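# Fold glasses arms, close case, leave it flat

## Task

Fold both arms (temples) of the glasses that sit in the open case, close the case with the glasses still in it, and leave the case lying flat on the table. It only counts if everything stays that way by itself, with no gripper holding anything in place at the end.

## Robot and tools

Robot: two 6-joint arms with parallel two-finger grippers, named left_arm and right_arm. Their bases sit in the scene frame at left_arm (-0.039, +0.231, 0) m, quat_wxyz (+0.998, 0, 0, -0.066), and right_arm (+0.009, -0.363, 0) m, quat_wxyz (+0.999, 0, 0, -0.043). Scene frame: origin on the table top midway between the arms, +x out over the table, +z up, and left_arm on the +y side. The arm names do not match the left or right of any image.

execute_actions takes "actions", a list holding at most one item, plus an optional "pictures" flag (images come by default). There are three forms:
- {"actions": []} only reads the current state and sends nothing.
- A move: {"rows": [[14 numbers], ...], "steps": n}, with 1 to 15 rows and steps at most 15 (default 15). Each step lasts 1/30 s and uses one row; once rows run out, the last one repeats.
- A wait: {"steps": n} with n up to 300. It sends nothing new and returns after n steps counted from the previous result, so your thinking and writing time uses up part of it.
If a call is rejected, nothing reaches the robot.

Each row is one list covering both arms: 14 numbers, each in [-1, 1]. Numbers 1-6 are left_arm joint offsets in the order waist, shoulder, elbow, wrist pitch, wrist yaw, wrist roll, and number 7 is its gripper opening; numbers 8-14 repeat this for right_arm. All 14 are needed even when one arm stays still.

Joint numbers are offsets, not poses. They are measured from the joint angles in the most recent result that listed them (before any such result in this scene, and for later calls within one reply, from where the arm is as the action begins). They are never relative to the preceding row. A value of 1.0 equals 1.202 rad for the waist, 1.258 for the shoulder, 1.238 for the elbow, 2.073 for wrist pitch, and 2.022 for wrist yaw and for wrist roll. Stated ranges (rad): waist -2.618 to 3.054, shoulder 0.000 to 3.142, elbow 0.000 to 3.142, wrist pitch -1.571 to 1.571, wrist yaw -1.571 to 1.571, wrist roll -2.094 to 2.094. A call aiming more than 0.036 rad outside a range is refused; the true stops may differ from these by up to 0.036 rad, and a joint pushed beyond its true stop is clamped there, which the result reports as "joint sent to its limit" (possibly for an earlier action). No such line does not prove there is room left.

Gripper opening (7th and 14th numbers) is absolute: +1 fully open (0.094 m between pads), -1 closed. Away from the ends, fingers go to where grip_measured would read the value you command. To hold something, command about 0.03 below its grip_measured for a firm grip, less for a lighter one. Each finger pad pushes at most about 50 to 62 N, less on parts thinner than about 2 mm, with a brief spike on first contact. Fingers point along the gripper's +z and close along its y axis; end_effector_position is the point between the pads, roughly 1 cm behind the fingertips.

Motion limits: every step, each joint's target is kept within a fixed lead of its measured angle (waist 0.202, shoulder 0.258, elbow 0.238, wrist pitch 0.573, yaw and roll 0.522 rad), so big offsets take several calls. If the targets would place a gripper more than 70 mm from where it is, all that arm's targets are pulled back. Arms tend to sag under all-zero offsets: in the first call of a reply, send the offset that returns each joint to its intended angle, use zeros in that reply's later calls, and aim further out when a joint keeps falling short.

Between calls the simulation keeps running and the arms keep heading for the last row's target until all of them have nearly stopped or a step is HELD; after that only a new action moves them onward. Closing or opening fingers keep moving regardless. Zeros are not a pause; they pull the arm back to its reference angles.

Result lines: the state line "left_arm: … | right_arm: …" gives each gripper's position (m) and quat_wxyz in the scene frame; these can be off, more so at long reach. "Joint positions" and "Joint velocities" give, per arm, the six joints (rad, rad/s) then the pad gap (m, m/s). grip_measured is the finger opening on the command scale, each gripper off by up to about 1 mm. "joint command not followed" means the clearance check altered or blocked joint targets on some steps; the rest of the row still ran. HELD marks steps where all or part of your row was not sent. Joint torques are total drive outputs with offsets and noise. MOTOR HOT appears from 75 °C; at 90 °C an arm is stopped for 10 s, and at 100 °C it goes limp and falls (OVER-TEMPERATURE FAULT), so avoid long heavy holds.

Cameras: cam_head_left and cam_head_right (896x504), cam_left_wrist and cam_right_wrist (504x504, fisheye), in that order; calibration is approximate. zoom_image takes "camera" and "region" [x0, y0, x1, y1] in that camera's pixels from the top-left, at most 504 by 504, and shows its latest image more closely. read_manual returns only licence text. finished_scene with "scene" (1 or 2) ends that scene for good, grades it and begins the next.

Avoid: dropping or knocking anything off the table, slamming, hard pushes or collisions, letting the two arms hit or press on each other, and finishing while a gripper still holds the case shut. Brief tugs on held parts or nudges to loose items can happen.

Each tool is called as a command line: name --argument value for each argument, lists and objects as JSON in quotes; but a table of rows of numbers goes row by row, as --pt "numbers of a row", without its own name.

## Session

execute_actions --actions '[]'

Scene clock: 0.00 s of 5000.00 s.
left_arm: end_effector_position=(+0.1653, +0.1479, +0.1211) grip_measured=+1.000 end_effector_quat_wxyz=(+0.347, +0.214, +0.749, -0.522) | right_arm: end_effector_position=(+0.1852, -0.5167, +0.1157) grip_measured=+1.000 end_effector_quat_wxyz=(-0.000, -0.539, +0.841, -0.040)
Joint positions: left_arm=[ 0.623  1.613  0.636 -1.289  1.289  1.58   0.094] | right_arm=[-0.619  1.355  1.063 -1.202  0.024 -1.845  0.094]
Joint velocities: left_arm=[-0.017 -0.002  0.007 -0.051  0.022 -0.037  0.   ] | right_arm=[-0.012  0.012 -0.002  0.051  0.037  0.051  0.   ]
Joint torques (N m, as the arm reports them, + toward a larger angle): no reading

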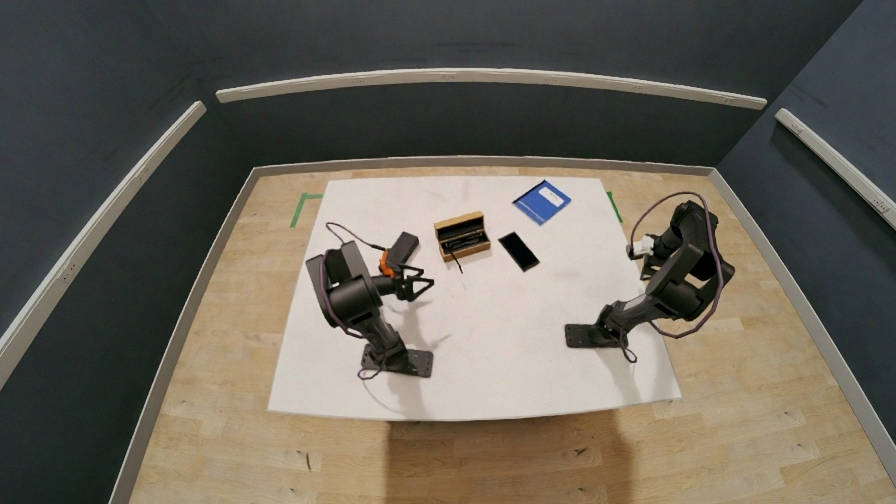

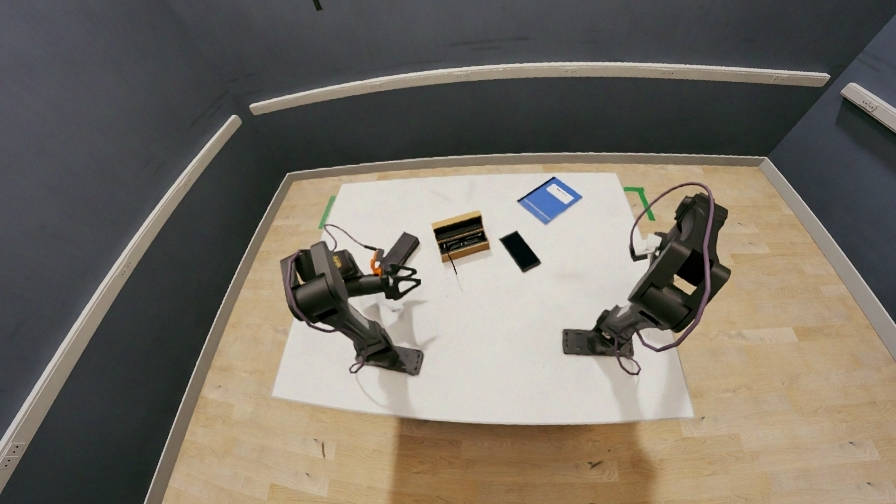

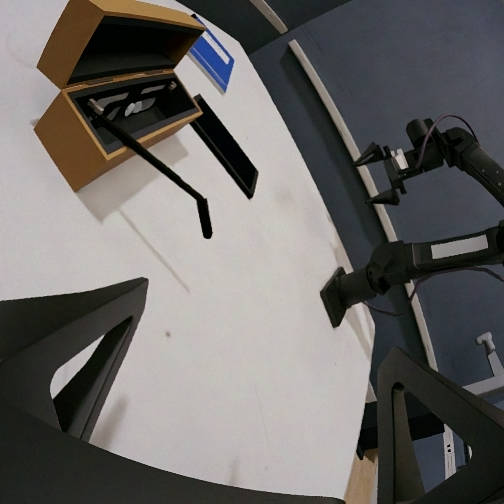

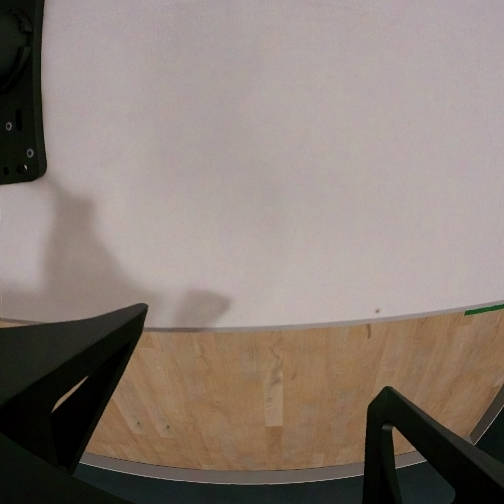

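zoom_image --camera "cam_head_left" --region '[400, 195, 540, 295]'

zoom_image --camera "cam_left_wrist" --region '[20, 0, 280, 260]'

zoom_image --camera "cam_head_right" --region '[400, 195, 540, 295]'

Region (400, 195, 540, 295) of cam_head_left's 896x504 image, scaled by 3.600, with more detail than that image has; it fills the top 360 rows of this view, and the rest is white.

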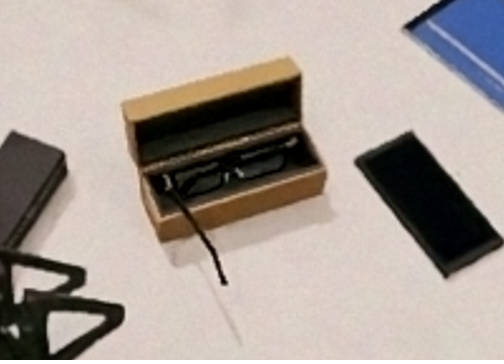

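Region (20, 0, 280, 260) of cam_left_wrist's 504x504 image, scaled by 1.938, with more detail than that image has.

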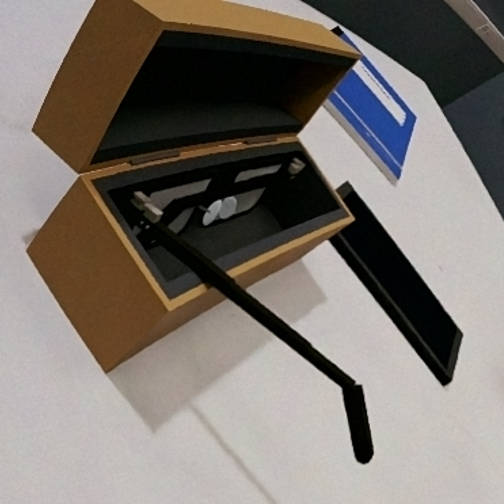

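Region (400, 195, 540, 295) of cam_head_right's 896x504 image, scaled by 3.600, with more detail than that image has; it fills the top 360 rows of this view, and the rest is white.

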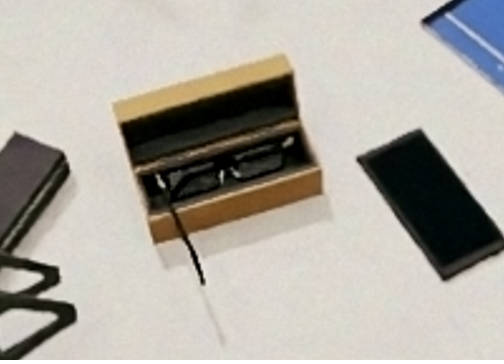

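execute_actions --actions '[{"rows":[[0,-0.178,0.24,0,0,0,-1,0,0,0,0,0,0,1]]}]' --pictures false

execute_actions --actions '[{"rows":[[-0.7,0,0,0.215,-0.637,-0.78,-1,0,0,0,0,0,0,1]]}]' --pictures false

execute_actions --actions '[{"steps":45}]'

Scene clock: 15.63 s of 5000.00 s.
left_arm: end_effector_position=(+0.2160, +0.1754, +0.2067) grip_measured=-0.985 end_effector_quat_wxyz=(+0.481, +0.374, +0.708, -0.357) | right_arm: end_effector_position=(+0.1852, -0.5167, +0.1157) grip_measured=+1.000 end_effector_quat_wxyz=(-0.000, -0.539, +0.841, -0.040)
Joint positions: left_arm=[ 0.623  1.382  0.935 -1.277  1.282  1.577  0.001] | right_arm=[-0.619  1.355  1.063 -1.202  0.024 -1.845  0.094]
Joint velocities: left_arm=[ 0.012 -0.022 -0.012 -0.066 -0.022 -0.095 -0.   ] | right_arm=[-0.007  0.002  0.002 -0.051  0.007  0.051  0.   ]
Joint torques (N m, as the arm reports them, + toward a larger angle): left_arm=[-0.03 -3.16  5.87  0.16  0.73  0.02] | right_arm=[-0.21 -4.1   4.54  0.51  0.04 -0.01]
Steps of this call (steps 1 to 90: nothing new was sent; then 12.13 s passed at rest; steps 91 to 105: all 15 steps of this action). Readings (joint positions):
91: left_arm=[0.623 1.593 0.656 -1.293 1.274 1.578] | right_arm=[-0.619 1.355 1.063 -1.202 0.024 -1.845]
92: left_arm=[0.623 1.551 0.699 -1.295 1.262 1.577] | right_arm=[-0.619 1.355 1.063 -1.202 0.024 -1.845]
94: left_arm=[0.623 1.464 0.825 -1.291 1.262 1.577] | right_arm=[-0.619 1.355 1.063 -1.202 0.024 -1.845]
98: left_arm=[0.623 1.381 0.935 -1.276 1.285 1.577] | right_arm=[-0.619 1.355 1.063 -1.202 0.024 -1.845]
105: the state above

Scene clock: 16.13 s of 5000.00 s.
left_arm: end_effector_position=(+0.2196, +0.1146, +0.0878) grip_measured=-0.985 end_effector_quat_wxyz=(+0.130, +0.281, +0.948, -0.067) | right_arm: end_effector_position=(+0.1852, -0.5167, +0.1157) grip_measured=+1.000 end_effector_quat_wxyz=(-0.000, -0.539, +0.841, -0.040)
Joint positions: left_arm=[-0.224  1.382  0.935 -0.853  0.115  0.206  0.001] | right_arm=[-0.619  1.355  1.063 -1.202  0.024 -1.845  0.094]
Joint velocities: left_arm=[-0.002  0.002 -0.007  0.037 -0.74  -1.385 -0.   ] | right_arm=[-0.002 -0.002 -0.007  0.037 -0.051  0.007  0.   ]
Joint torques (N m, as the arm reports them, + toward a larger angle): left_arm=[ 0.46 -4.39  6.73  1.19 -0.08 -0.03] | right_arm=[-0.06 -4.19  4.42  0.51  0.07  0.03]
Steps of this call (steps 1 to 15: all 15 steps of this action). Readings (joint positions):
1: left_arm=[0.595 1.380 0.935 -1.224 1.208 1.494] | right_arm=[-0.619 1.355 1.063 -1.202 0.024 -1.845]
2: left_arm=[0.532 1.380 0.935 -1.142 1.103 1.392] | right_arm=[-0.619 1.355 1.063 -1.202 0.024 -1.845]
4: left_arm=[0.386 1.382 0.935 -1.025 0.895 1.192] | right_arm=[-0.619 1.355 1.063 -1.202 0.024 -1.845]
8: left_arm=[0.089 1.382 0.935 -0.906 0.485 0.790] | right_arm=[-0.619 1.355 1.063 -1.202 0.024 -1.845]
15: the state above

Scene clock: 17.63 s of 5000.00 s.
left_arm: end_effector_position=(+0.2286, +0.1320, +0.0872) grip_measured=-0.985 end_effector_quat_wxyz=(+0.136, +0.178, +0.974, -0.027) | right_arm: end_effector_position=(+0.1852, -0.5167, +0.1157) grip_measured=+1.000 end_effector_quat_wxyz=(-0.000, -0.539, +0.841, -0.040)
Joint positions: left_arm=[-0.224  1.382  0.935 -0.845  0.006  0.005  0.001] | right_arm=[-0.619  1.355  1.063 -1.202  0.024 -1.845  0.094]
Joint velocities: left_arm=[-0.002 -0.012 -0.012 -0.051  0.007 -0.022 -0.001] | right_arm=[-0.007 -0.027 -0.012  0.007 -0.007 -0.095  0.   ]
Joint torques (N m, as the arm reports them, + toward a larger angle): left_arm=[ 0.41 -4.31  6.87  1.21 -0.11 -0.06] | right_arm=[-0.1  -4.31  4.36  0.52  0.04 -0.05]
Steps of this call (steps 1 to 30: the robot went on to your last target; steps 31 to 45: nothing new was sent). Readings (joint positions):
1: left_arm=[-0.224 1.382 0.935 -0.852 0.091 0.165] | right_arm=[-0.619 1.355 1.063 -1.202 0.024 -1.845]
2: left_arm=[-0.224 1.382 0.935 -0.850 0.073 0.133] | right_arm=[-0.619 1.355 1.063 -1.202 0.024 -1.845]
4: left_arm=[-0.224 1.382 0.935 -0.848 0.048 0.087] | right_arm=[-0.619 1.355 1.063 -1.202 0.024 -1.845]
8: left_arm=[-0.224 1.382 0.935 -0.846 0.022 0.038] | right_arm=[-0.619 1.355 1.063 -1.202 0.024 -1.845]
45: the state above
All arms were judged still, so your last target was given up. Only a new action makes them travel on or press farther. Fingers that are still opening or closing keep moving.
camera_calibration (this result's frames):
cam_left_wrist: T_world_to_cam=[[-0.0505839, -0.998397, 0.025375, 0.1477], [-0.981212, 0.0544176, 0.185101, 0.237977], [-0.186186, -0.0155351, -0.982392, 0.233194], [0, 0, 0, 1]] pos_world=[0.284394, 0.138136, 0.18129]

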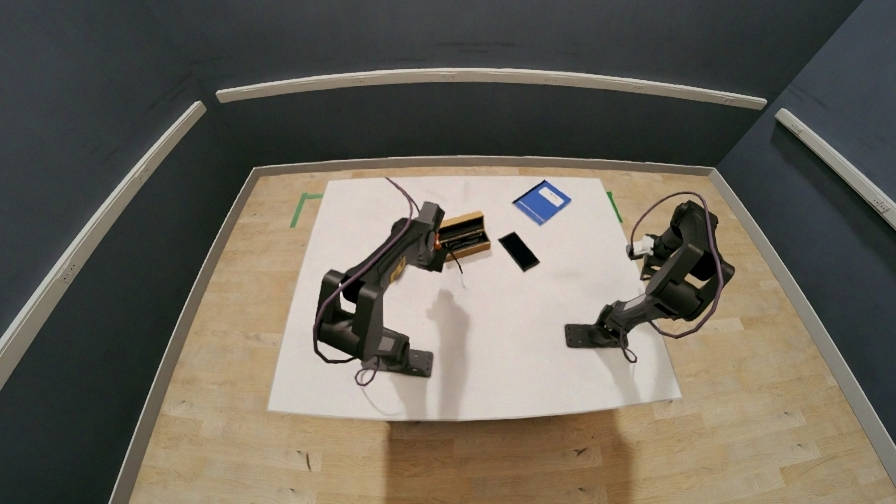

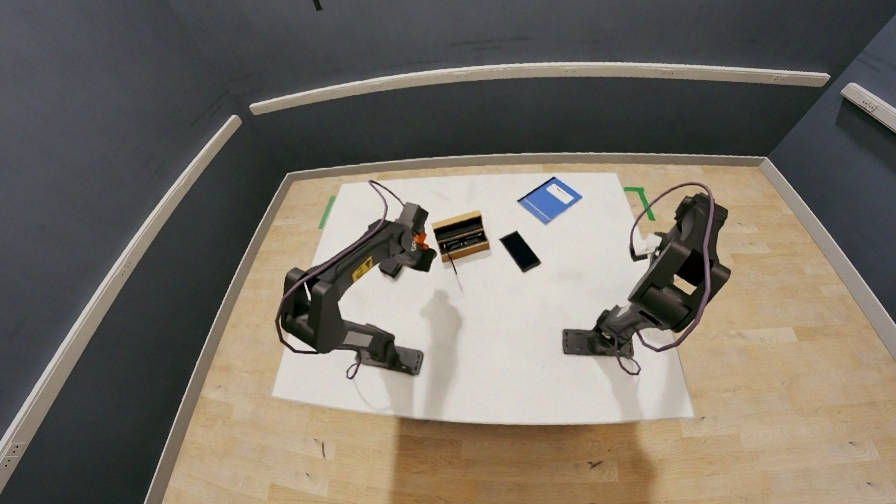

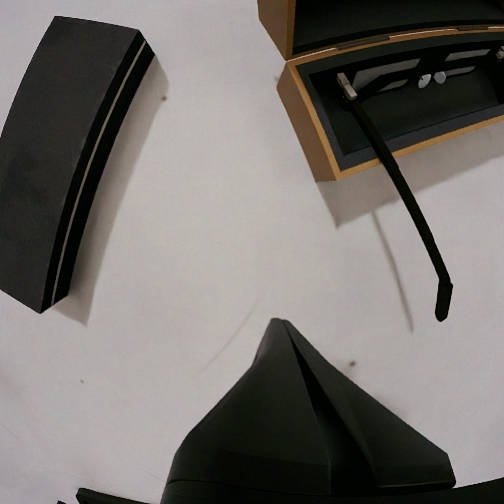

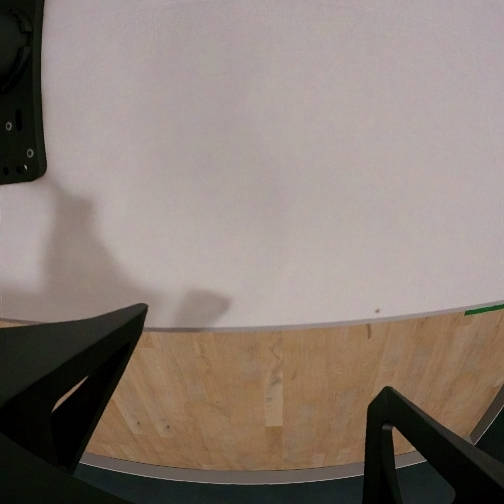

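execute_actions --actions '[{"rows":[[-0.05,0.04,0,0,0,0,-1,0,0,0,0,0,0,1],[-0.1,0.08,0,0,0,0,-1,0,0,0,0,0,0,1],[-0.14,0.08,0,0,0,0,-1,0,0,0,0,0,0,1],[-0.17,0.08,0,0,0,0,-1,0,0,0,0,0,0,1]]}]'

Scene clock: 24.27 s of 5000.00 s.
left_arm: end_effector_position=(+0.1982, +0.0802, +0.0595) grip_measured=-0.985 end_effector_quat_wxyz=(+0.083, +0.280, +0.956, -0.030) | right_arm: end_effector_position=(+0.1852, -0.5167, +0.1157) grip_measured=+1.000 end_effector_quat_wxyz=(-0.000, -0.539, +0.841, -0.040)
Joint positions: left_arm=[-0.432  1.488  0.935 -0.842  0.012  0.005  0.001] | right_arm=[-0.619  1.355  1.063 -1.202  0.024 -1.845  0.094]
Joint velocities: left_arm=[-0.017 -0.002 -0.007  0.037  0.037  0.051 -0.   ] | right_arm=[-0.007  0.007 -0.022  0.095 -0.037 -0.007  0.   ]
Joint torques (N m, as the arm reports them, + toward a larger angle): left_arm=[ 0.27 -5.44  6.42  0.86 -0.03  0.  ] | right_arm=[-0.1  -4.06  4.45  0.48  0.    0.  ]
Steps of this call (steps 1 to 90: nothing new was sent; then 3.13 s passed at rest; steps 91 to 105: all 15 steps of this action). Readings (joint positions):
91: left_arm=[-0.230 1.387 0.935 -0.845 0.004 0.005] | right_arm=[-0.619 1.355 1.063 -1.202 0.024 -1.845]
92: left_arm=[-0.251 1.401 0.935 -0.844 -0.001 0.005] | right_arm=[-0.619 1.355 1.063 -1.202 0.024 -1.845]
94: left_arm=[-0.333 1.448 0.935 -0.841 -0.003 0.005] | right_arm=[-0.619 1.355 1.063 -1.202 0.024 -1.845]
98: left_arm=[-0.432 1.488 0.935 -0.841 0.012 0.005] | right_arm=[-0.619 1.355 1.063 -1.202 0.024 -1.845]
105: the state above
camera_calibration (this result's frames):
cam_left_wrist: T_world_to_cam=[[-0.25599, -0.966679, -0.000528319, 0.134834], [-0.927432, 0.245443, 0.282183, 0.184387], [-0.272651, 0.0727261, -0.95936, 0.20819], [0, 0, 0, 1]] pos_world=[0.262286, 0.069944, 0.147769]

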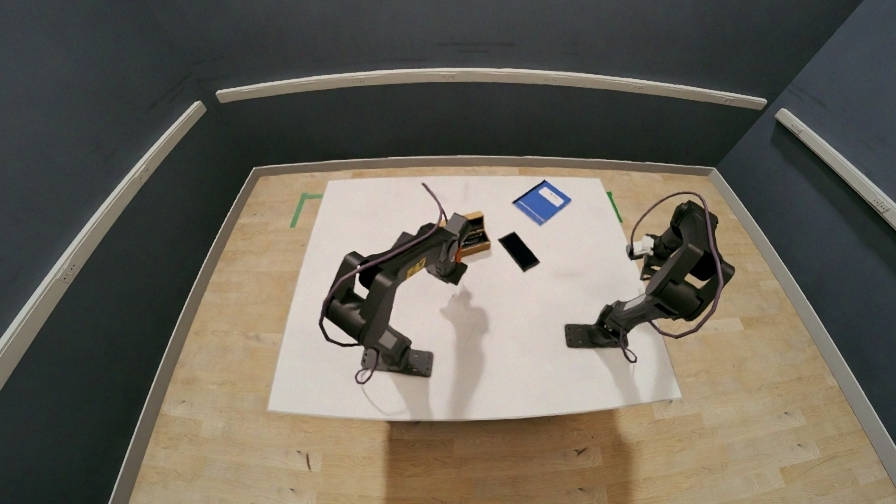

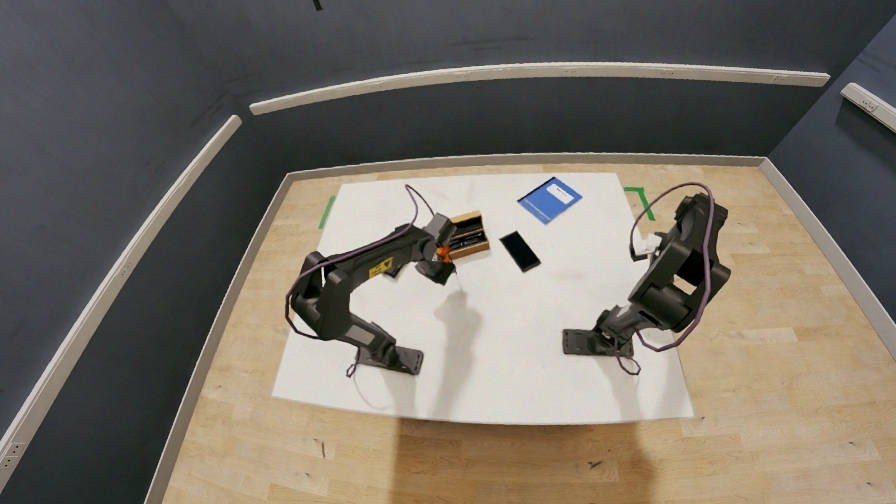

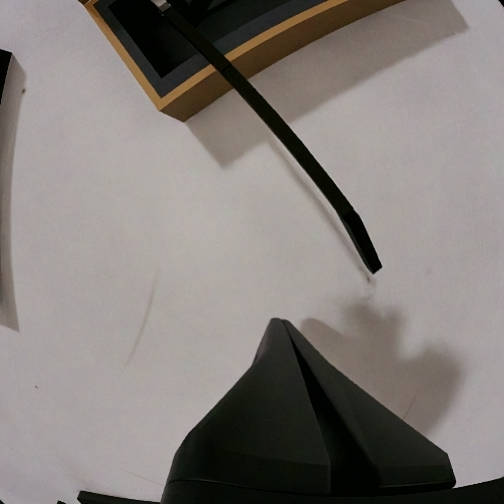

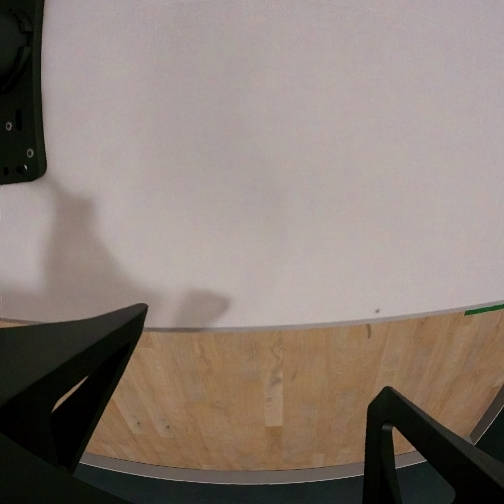

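execute_actions --actions '[{"rows":[[0,0.007,-0.003,0.024,0,0,-1,0,0,0,0,0,0,1],[0,0.014,-0.007,0.048,0,0,-1,0,0,0,0,0,0,1],[0,0.02,-0.01,0.072,0,0,-1,0,0,0,0,0,0,1],[-0.01,0.027,-0.014,0.096,0,0,-1,0,0,0,0,0,0,1],[-0.02,0.034,-0.017,0.12,0,0,-1,0,0,0,0,0,0,1],[-0.035,0.041,-0.02,0.144,0,0,-1,0,0,0,0,0,0,1],[-0.045,0.048,-0.024,0.168,0,0,-1,0,0,0,0,0,0,1],[-0.057,0.055,-0.027,0.191,0,0,-1,0,0,0,0,0,0,1]]}]'

Scene clock: 29.77 s of 5000.00 s.
left_arm: end_effector_position=(+0.2474, +0.0229, +0.0614) grip_measured=-0.985 end_effector_quat_wxyz=(+0.207, +0.304, +0.927, -0.072) | right_arm: end_effector_position=(+0.1852, -0.5167, +0.1157) grip_measured=+1.000 end_effector_quat_wxyz=(-0.000, -0.539, +0.841, -0.040)
Joint positions: left_arm=[-0.494  1.553  0.919 -0.495  0.012  0.005  0.001] | right_arm=[-0.619  1.355  1.063 -1.202  0.024 -1.845  0.094]
Joint velocities: left_arm=[-0.007  0.002 -0.007  0.242  0.007 -0.007 -0.001] | right_arm=[-0.012 -0.012 -0.022 -0.022 -0.007 -0.051  0.   ]
Joint torques (N m, as the arm reports them, + toward a larger angle): left_arm=[-0.53 -5.64  5.25  1.51  0.04 -0.01] | right_arm=[ 0.   -4.18  4.3   0.46  0.03  0.  ]
Steps of this call (steps 1 to 15: the robot went on to your last target; steps 16 to 90: nothing new was sent; then 2.00 s passed at rest; steps 91 to 105: all 15 steps of this action). Readings (joint positions):
91: left_arm=[-0.432 1.488 0.935 -0.839 0.012 0.005] | right_arm=[-0.619 1.355 1.063 -1.202 0.024 -1.845]
92: left_arm=[-0.432 1.489 0.935 -0.829 0.012 0.005] | right_arm=[-0.619 1.355 1.063 -1.202 0.024 -1.845]
94: left_arm=[-0.432 1.497 0.935 -0.785 0.012 0.005] | right_arm=[-0.619 1.355 1.063 -1.202 0.024 -1.845]
98: left_arm=[-0.461 1.531 0.931 -0.634 0.011 0.005] | right_arm=[-0.619 1.355 1.063 -1.202 0.024 -1.845]
105: the state above
camera_calibration (this result's frames):
cam_left_wrist: T_world_to_cam=[[-0.324396, -0.942665, 0.0784214, 0.103596], [-0.944324, 0.327549, 0.0310359, 0.261273], [-0.0549432, -0.0639874, -0.996437, 0.17912], [0, 0, 0, 1]] pos_world=[0.290174, 0.0235381, 0.162249]

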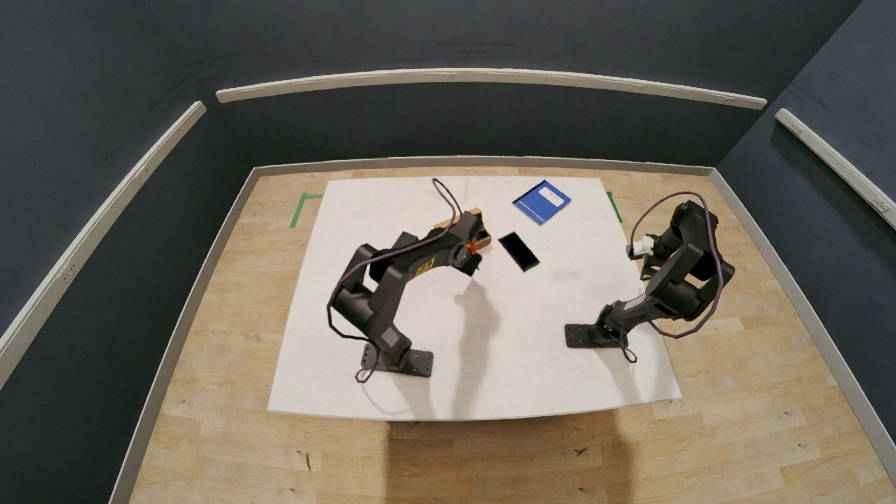

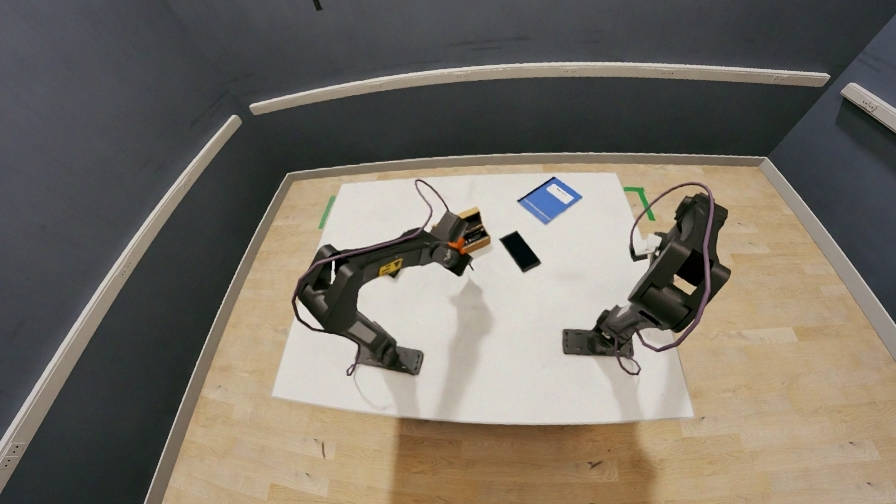

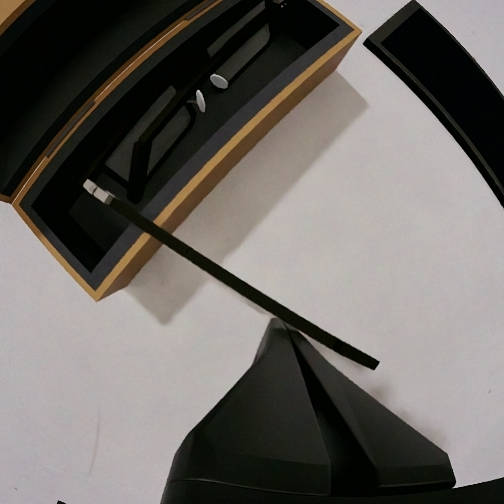

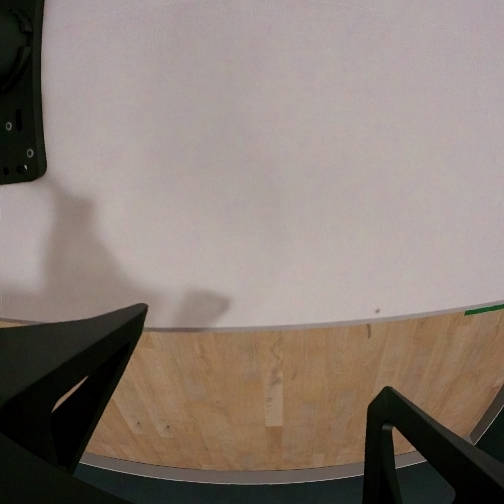

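execute_actions --actions '[{"rows":[[0,0,0,-0.04,0,0,-1,1,0.2,0.469,0.157,0,0,-1]]}]' --pictures false

execute_actions --actions '[{"steps":20}]' --pictures false

execute_actions --actions '[{"rows":[[0,0,0,0,0,0,-1,0.17,0.286,0,0,0,0,-1]]}]'

Scene clock: 38.03 s of 5000.00 s.
left_arm: end_effector_position=(+0.2358, +0.0313, +0.0551) grip_measured=-0.985 end_effector_quat_wxyz=(+0.178, +0.306, +0.933, -0.063) | right_arm: end_effector_position=(+0.4274, -0.4258, +0.2342) grip_measured=-0.984 end_effector_quat_wxyz=(-0.152, +0.713, -0.629, +0.270)
Joint positions: left_arm=[-0.494  1.553  0.919 -0.558  0.012  0.005  0.001] | right_arm=[-0.048  1.611  1.581 -0.912  0.043 -1.845  0.001]
Joint velocities: left_arm=[-0.007  0.007 -0.027 -0.066 -0.081  0.037  0.   ] | right_arm=[ 1.492 -0.012  0.564  0.418  0.051 -0.007 -0.002]
Joint torques (N m, as the arm reports them, + toward a larger angle): left_arm=[ 0.02 -5.84  6.67  1.09  0.05  0.01] | right_arm=[ 1.45 -7.59  5.84  1.02  0.    0.  ]
From where the robot then was, a joint's target lay farther than a number of 1.0 reaches, so one or more steps of this call were cut to that.
Steps of this call (steps 1 to 30: the robot went on to your last target; steps 31 to 90: nothing new was sent; then 4.77 s passed at rest; steps 91 to 105: all 15 steps of this action). Readings (joint positions):
91: left_arm=[-0.494 1.553 0.919 -0.471 0.012 0.005] | right_arm=[-0.605 1.372 1.078 -1.202 0.031 -1.845]
92: left_arm=[-0.494 1.553 0.919 -0.486 0.012 0.005] | right_arm=[-0.576 1.406 1.113 -1.189 0.035 -1.845]
94: left_arm=[-0.494 1.553 0.919 -0.516 0.012 0.005] | right_arm=[-0.506 1.484 1.191 -1.127 0.037 -1.845]
98: left_arm=[-0.494 1.553 0.919 -0.545 0.012 0.005] | right_arm=[-0.353 1.586 1.349 -1.023 0.040 -1.845]
105: the state above

Scene clock: 38.70 s of 5000.00 s.
left_arm: end_effector_position=(+0.2354, +0.0316, +0.0549) grip_measured=-0.985 end_effector_quat_wxyz=(+0.177, +0.306, +0.933, -0.063) | right_arm: end_effector_position=(+0.3920, -0.1526, +0.2548) grip_measured=-0.984 end_effector_quat_wxyz=(-0.266, +0.865, -0.364, +0.222)
Joint positions: left_arm=[-0.494  1.553  0.919 -0.56   0.012  0.005  0.001] | right_arm=[ 0.592  1.611  1.616 -0.867  0.019 -1.845  0.001]
Joint velocities: left_arm=[-0.017 -0.007 -0.002 -0.037  0.007 -0.007  0.   ] | right_arm=[-0.002 -0.017  0.007 -0.007 -0.007 -0.066 -0.   ]
Joint torques (N m, as the arm reports them, + toward a larger angle): left_arm=[-0.11 -5.87  6.69  1.09  0.03 -0.03] | right_arm=[-0.67 -7.75  7.17  1.51  0.09  0.06]
Steps of this call (steps 1 to 20: the robot went on to your last target). Readings (joint positions):
1: left_arm=[-0.494 1.553 0.919 -0.558 0.012 0.005] | right_arm=[0.007 1.611 1.597 -0.898 0.043 -1.845]
2: left_arm=[-0.494 1.553 0.919 -0.558 0.012 0.005] | right_arm=[0.066 1.611 1.608 -0.886 0.043 -1.845]
4: left_arm=[-0.494 1.553 0.919 -0.559 0.012 0.005] | right_arm=[0.190 1.611 1.616 -0.871 0.042 -1.845]
8: left_arm=[-0.494 1.553 0.919 -0.560 0.012 0.005] | right_arm=[0.446 1.611 1.616 -0.868 0.038 -1.845]
20: the state above

Scene clock: 39.20 s of 5000.00 s.
left_arm: end_effector_position=(+0.2354, +0.0316, +0.0549) grip_measured=-0.985 end_effector_quat_wxyz=(+0.177, +0.306, +0.933, -0.063) | right_arm: end_effector_position=(+0.3536, -0.0676, +0.0753) grip_measured=-0.984 end_effector_quat_wxyz=(-0.117, +0.947, -0.285, +0.090)
Joint positions: left_arm=[-0.494  1.553  0.919 -0.56   0.012  0.005  0.001] | right_arm=[ 0.801  2.015  1.6   -0.861  0.027 -1.845  0.001]
Joint velocities: left_arm=[-0.002 -0.002  0.017  0.007 -0.022 -0.037 -0.001] | right_arm=[ 0.002 -0.183  0.012  0.022 -0.022  0.022 -0.   ]
Joint torques (N m, as the arm reports them, + toward a larger angle): left_arm=[ 0.03 -5.92  6.72  1.25  0.02 -0.01] | right_arm=[ -0.55 -13.42   5.88   0.88  -0.03   0.  ]
Steps of this call (steps 1 to 15: all 15 steps of this action). Readings (joint positions):
1: left_arm=[-0.494 1.553 0.919 -0.560 0.012 0.005] | right_arm=[0.602 1.623 1.617 -0.868 0.026 -1.845]
2: left_arm=[-0.494 1.553 0.919 -0.560 0.012 0.005] | right_arm=[0.621 1.642 1.622 -0.862 0.031 -1.845]
4: left_arm=[-0.494 1.553 0.919 -0.560 0.012 0.005] | right_arm=[0.674 1.707 1.623 -0.853 0.031 -1.845]
8: left_arm=[-0.494 1.553 0.919 -0.560 0.012 0.005] | right_arm=[0.762 1.897 1.623 -0.847 0.030 -1.845]
15: the state above
camera_calibration (this result's frames):
cam_left_wrist: T_world_to_cam=[[-0.32075, -0.945299, 0.0594094, 0.108672], [-0.941034, 0.325172, 0.0933707, 0.243111], [-0.107581, -0.0259576, -0.993857, 0.183631], [0, 0, 0, 1]] pos_world=[0.283387, 0.0284413, 0.153348]
cam_right_wrist: T_world_to_cam=[[0.202345, 0.969085, 0.141176, -0.0076199], [0.803487, -0.246698, 0.541802, -0.298919], [0.55988, 0.00380171, -0.828565, -0.0301468], [0, 0, 0, 1]] pos_world=[0.258598, -0.0662436, 0.138052]

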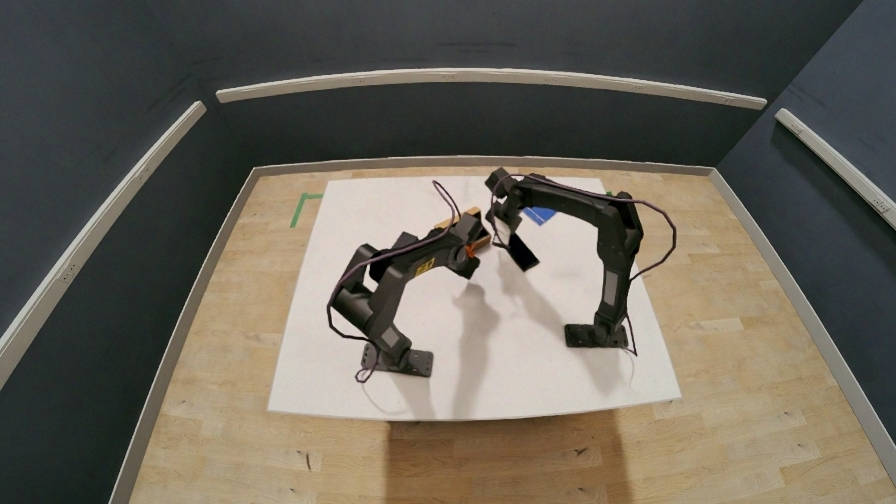

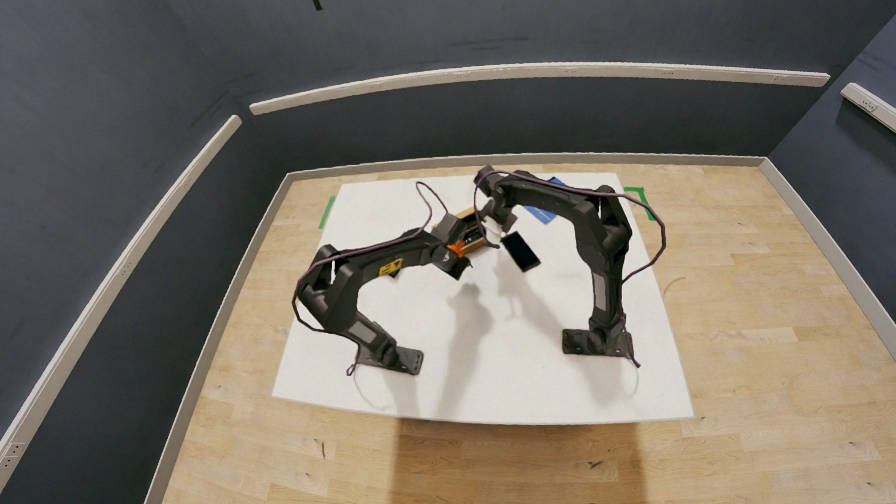

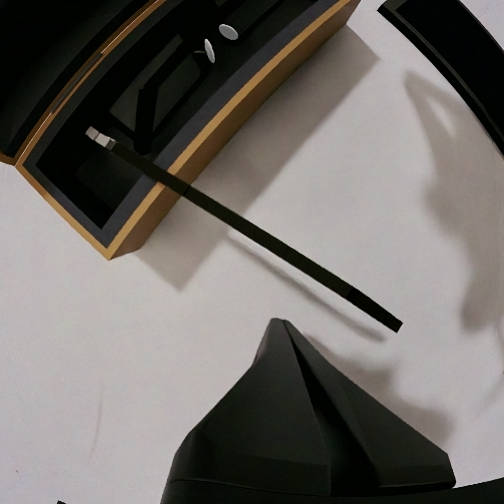

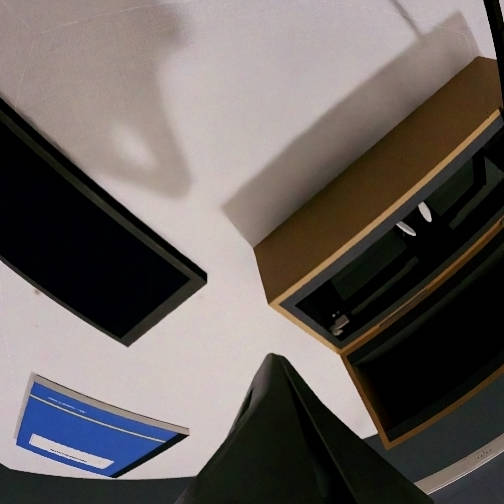

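execute_actions --actions '[{"rows":[[0,0,0,0,0,0,-1,0,-0.08,0.02,0,0,0,-0.4],[0,0,0,0,0,0,-1,0,-0.08,0.02,0,0,0,-0.4],[0,0,0,0,0,0,-1,0,-0.08,0.02,0,0,0,-0.4],[0,0,0,0,0,0,-1,0,-0.08,0.02,0,0,0.95,-0.4]]}]' --pictures false

execute_actions --actions '[{"steps":30}]'

Scene clock: 42.50 s of 5000.00 s.
left_arm: end_effector_position=(+0.2354, +0.0316, +0.0549) grip_measured=-0.985 end_effector_quat_wxyz=(+0.177, +0.306, +0.933, -0.063) | right_arm: end_effector_position=(+0.3553, -0.0662, +0.1133) grip_measured=-0.402 end_effector_quat_wxyz=(+0.190, -0.627, +0.755, -0.009)
Joint positions: left_arm=[-0.494  1.553  0.919 -0.56   0.012  0.005  0.001] | right_arm=[ 0.801  1.928  1.6   -0.861  0.027 -0.675  0.028]
Joint velocities: left_arm=[-0.022 -0.007 -0.007 -0.037 -0.051  0.007 -0.001] | right_arm=[-0.007 -0.012  0.007 -0.007  0.007  2.791  0.   ]
Joint torques (N m, as the arm reports them, + toward a larger angle): left_arm=[ 0.02 -5.86  6.61  1.26  0.03 -0.01] | right_arm=[ -0.01 -11.06   6.62   1.     0.09   0.09]
Steps of this call (steps 1 to 30: the robot went on to your last target; steps 31 to 84: nothing new was sent; steps 85 to 99: all 15 steps of this action). Readings (joint positions):
85: left_arm=[-0.494 1.553 0.919 -0.560 0.012 0.005] | right_arm=[0.801 1.986 1.600 -0.861 0.027 -1.845]
86: left_arm=[-0.494 1.553 0.919 -0.560 0.012 0.005] | right_arm=[0.801 1.979 1.600 -0.862 0.027 -1.845]
88: left_arm=[-0.494 1.553 0.919 -0.560 0.012 0.005] | right_arm=[0.801 1.958 1.600 -0.862 0.027 -1.764]
92: left_arm=[-0.494 1.553 0.919 -0.560 0.012 0.005] | right_arm=[0.801 1.929 1.600 -0.861 0.027 -1.367]
99: the state above

Scene clock: 43.50 s of 5000.00 s.
left_arm: end_effector_position=(+0.2354, +0.0316, +0.0549) grip_measured=-0.985 end_effector_quat_wxyz=(+0.177, +0.306, +0.933, -0.063) | right_arm: end_effector_position=(+0.3553, -0.0662, +0.1133) grip_measured=-0.402 end_effector_quat_wxyz=(+0.180, -0.311, +0.931, +0.060)
Joint positions: left_arm=[-0.494  1.553  0.919 -0.56   0.012  0.005  0.001] | right_arm=[ 0.801  1.928  1.6   -0.861  0.027  0.066  0.028]
Joint velocities: left_arm=[-0.007 -0.017 -0.012 -0.007 -0.051  0.022 -0.   ] | right_arm=[-0.027 -0.012 -0.027 -0.022 -0.007  0.022  0.001]
Joint torques (N m, as the arm reports them, + toward a larger angle): left_arm=[-0.02 -5.85  6.63  1.26  0.04 -0.01] | right_arm=[ -0.01 -11.11   6.6    1.03   0.05   0.1 ]
Steps of this call (steps 1 to 30: the robot went on to your last target). Readings (joint positions):
1: left_arm=[-0.494 1.553 0.919 -0.560 0.012 0.005] | right_arm=[0.801 1.928 1.600 -0.861 0.027 -0.576]
2: left_arm=[-0.494 1.553 0.919 -0.560 0.012 0.005] | right_arm=[0.801 1.928 1.600 -0.861 0.027 -0.477]
4: left_arm=[-0.494 1.553 0.919 -0.560 0.012 0.005] | right_arm=[0.801 1.928 1.600 -0.861 0.027 -0.290]
8: left_arm=[-0.494 1.553 0.919 -0.560 0.012 0.005] | right_arm=[0.801 1.928 1.600 -0.861 0.027 -0.078]
30: the state above
camera_calibration (this result's frames):
cam_left_wrist: T_world_to_cam=[[-0.32075, -0.945299, 0.0594094, 0.108672], [-0.941034, 0.325172, 0.0933707, 0.243111], [-0.107581, -0.0259576, -0.993857, 0.183631], [0, 0, 0, 1]] pos_world=[0.283387, 0.0284413, 0.153348]
cam_right_wrist: T_world_to_cam=[[0.84987, -0.523137, 0.0636211, -0.334759], [-0.525397, -0.850486, 0.0251195, 0.170159], [0.0409679, -0.0547746, -0.997658, 0.200049], [0, 0, 0, 1]] pos_world=[0.365707, -0.0194492, 0.216604]

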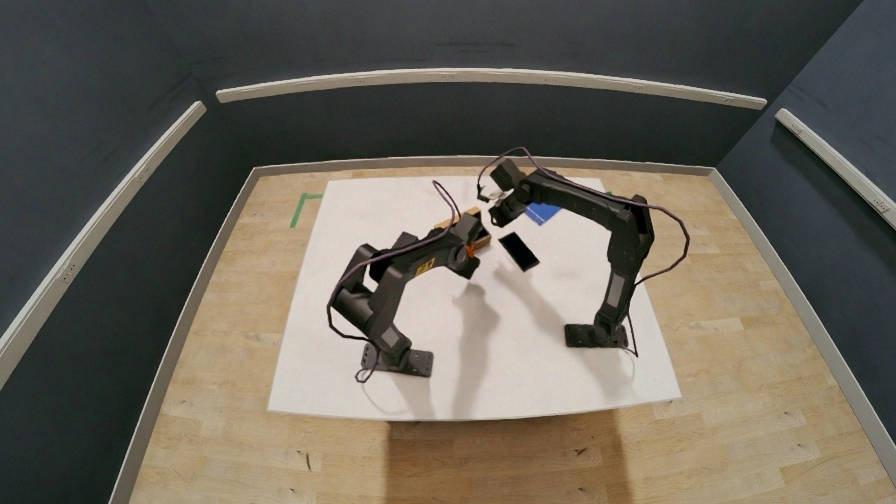

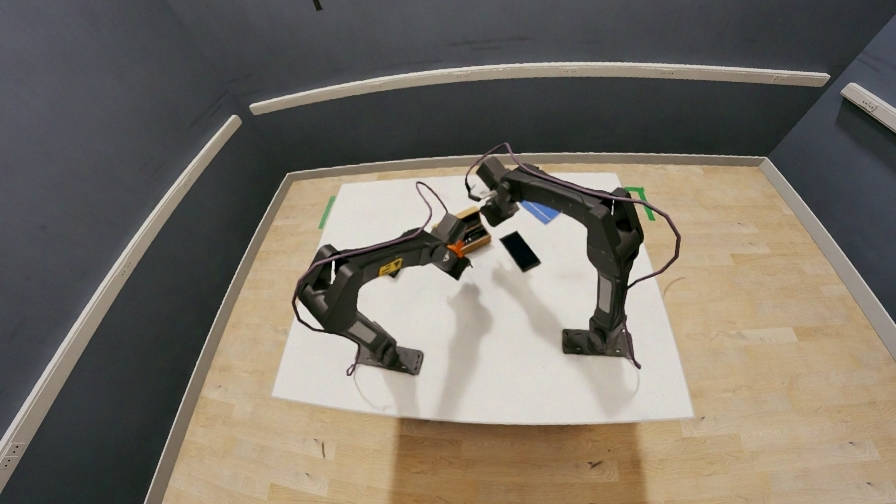

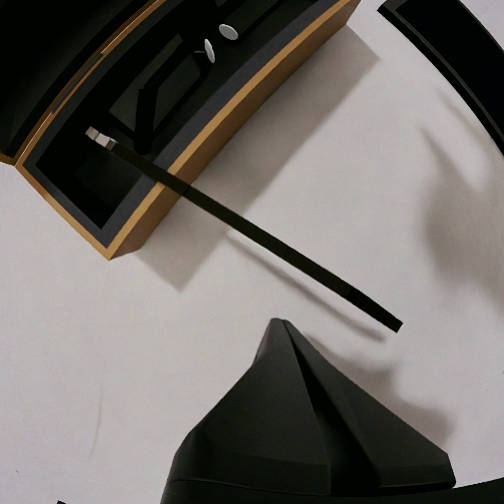

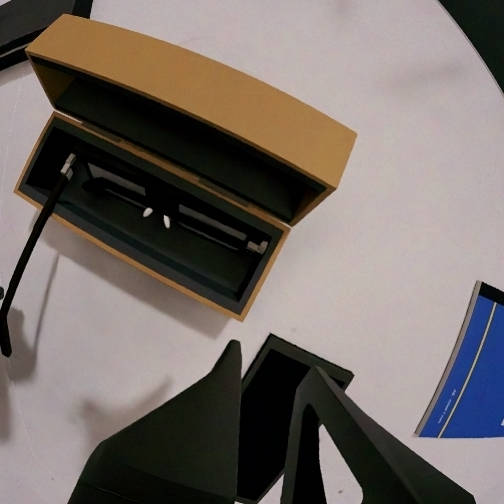

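execute_actions --actions '[{"rows":[[0,0,0,0,0,0,-1,0.02,0.02,0,0.046,0,0.08,-0.4],[0,0,0,0,0,0,-1,0.02,0.04,0,0.046,0,0.08,-0.4],[0,0,0,0,0,0,-1,0.02,0.055,0,0.046,0,0.08,-0.4],[0,0,0,0,0,0,-1,0.02,0.07,0,0.046,0,0.08,-0.4]]}]'

Scene clock: 49.17 s of 5000.00 s.
left_arm: end_effector_position=(+0.2354, +0.0316, +0.0549) grip_measured=-0.985 end_effector_quat_wxyz=(+0.177, +0.306, +0.933, -0.063) | right_arm: end_effector_position=(+0.3616, -0.0520, +0.0742) grip_measured=-0.402 end_effector_quat_wxyz=(+0.161, -0.249, +0.953, +0.067)
Joint positions: left_arm=[-0.494  1.553  0.919 -0.56   0.012  0.005  0.001] | right_arm=[ 0.816  2.03   1.6   -0.79   0.027  0.214  0.028]
Joint velocities: left_arm=[-0.012 -0.002 -0.012 -0.066 -0.007  0.007 -0.   ] | right_arm=[ 0.007 -0.007 -0.007  0.037 -0.007 -0.051 -0.   ]
Joint torques (N m, as the arm reports them, + toward a larger angle): left_arm=[ 0.03 -5.95  6.69  1.26  0.03 -0.02] | right_arm=[  0.59 -12.18   4.81   1.26   0.07   0.11]
Steps of this call (steps 1 to 15: the robot went on to your last target; steps 16 to 90: nothing new was sent; then 2.17 s passed at rest; steps 91 to 105: all 15 steps of this action). Readings (joint positions):
91: left_arm=[-0.494 1.553 0.919 -0.560 0.012 0.005] | right_arm=[0.803 1.929 1.600 -0.855 0.027 0.092]
92: left_arm=[-0.494 1.553 0.919 -0.560 0.012 0.005] | right_arm=[0.804 1.935 1.600 -0.842 0.027 0.117]
94: left_arm=[-0.494 1.553 0.919 -0.560 0.012 0.005] | right_arm=[0.809 1.957 1.600 -0.814 0.027 0.154]
98: left_arm=[-0.494 1.553 0.919 -0.560 0.012 0.005] | right_arm=[0.816 2.017 1.600 -0.796 0.027 0.193]
105: the state above
camera_calibration (this result's frames):
cam_left_wrist: T_world_to_cam=[[-0.32075, -0.945299, 0.0594094, 0.108672], [-0.941034, 0.325172, 0.0933707, 0.243111], [-0.107581, -0.0259576, -0.993857, 0.183631], [0, 0, 0, 1]] pos_world=[0.283387, 0.0284413, 0.153348]
cam_right_wrist: T_world_to_cam=[[0.780456, -0.625182, 0.00596405, -0.306082], [-0.6249, -0.779731, 0.0389762, 0.225198], [-0.0197169, -0.0341462, -0.999222, 0.184678], [0, 0, 0, 1]] pos_world=[0.383251, -0.00945692, 0.177583]

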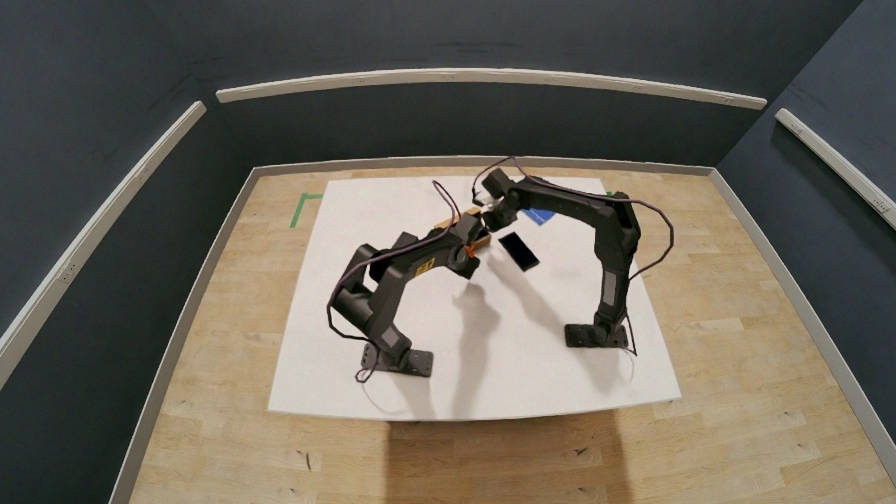

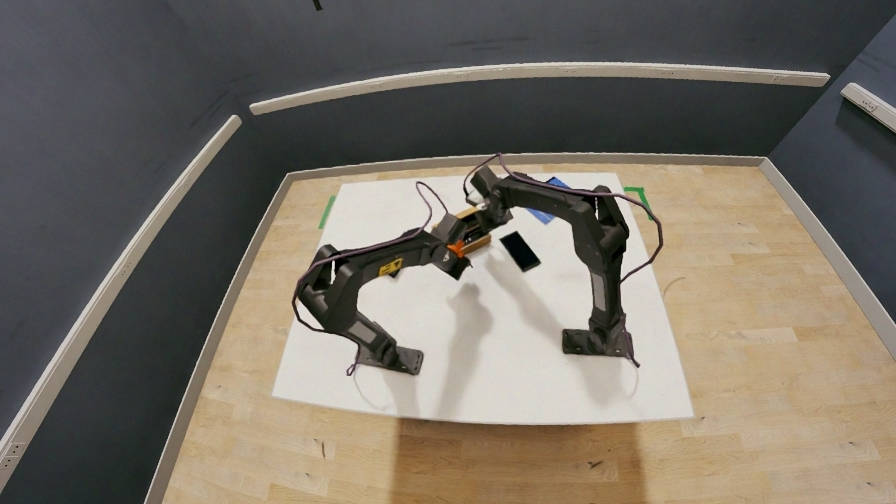

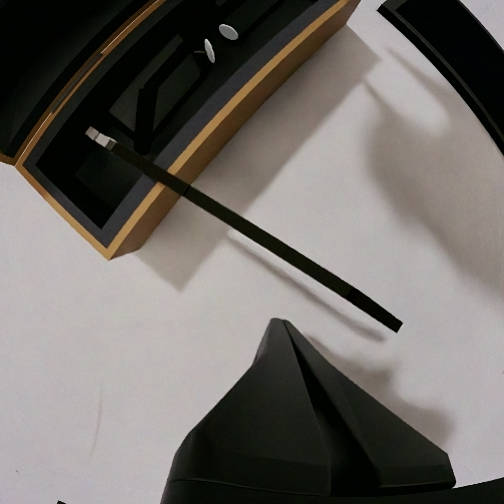

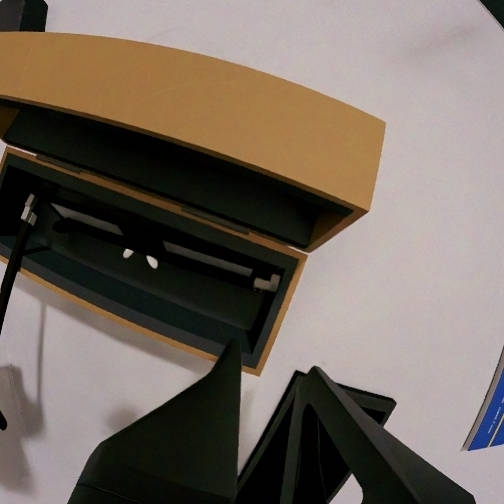

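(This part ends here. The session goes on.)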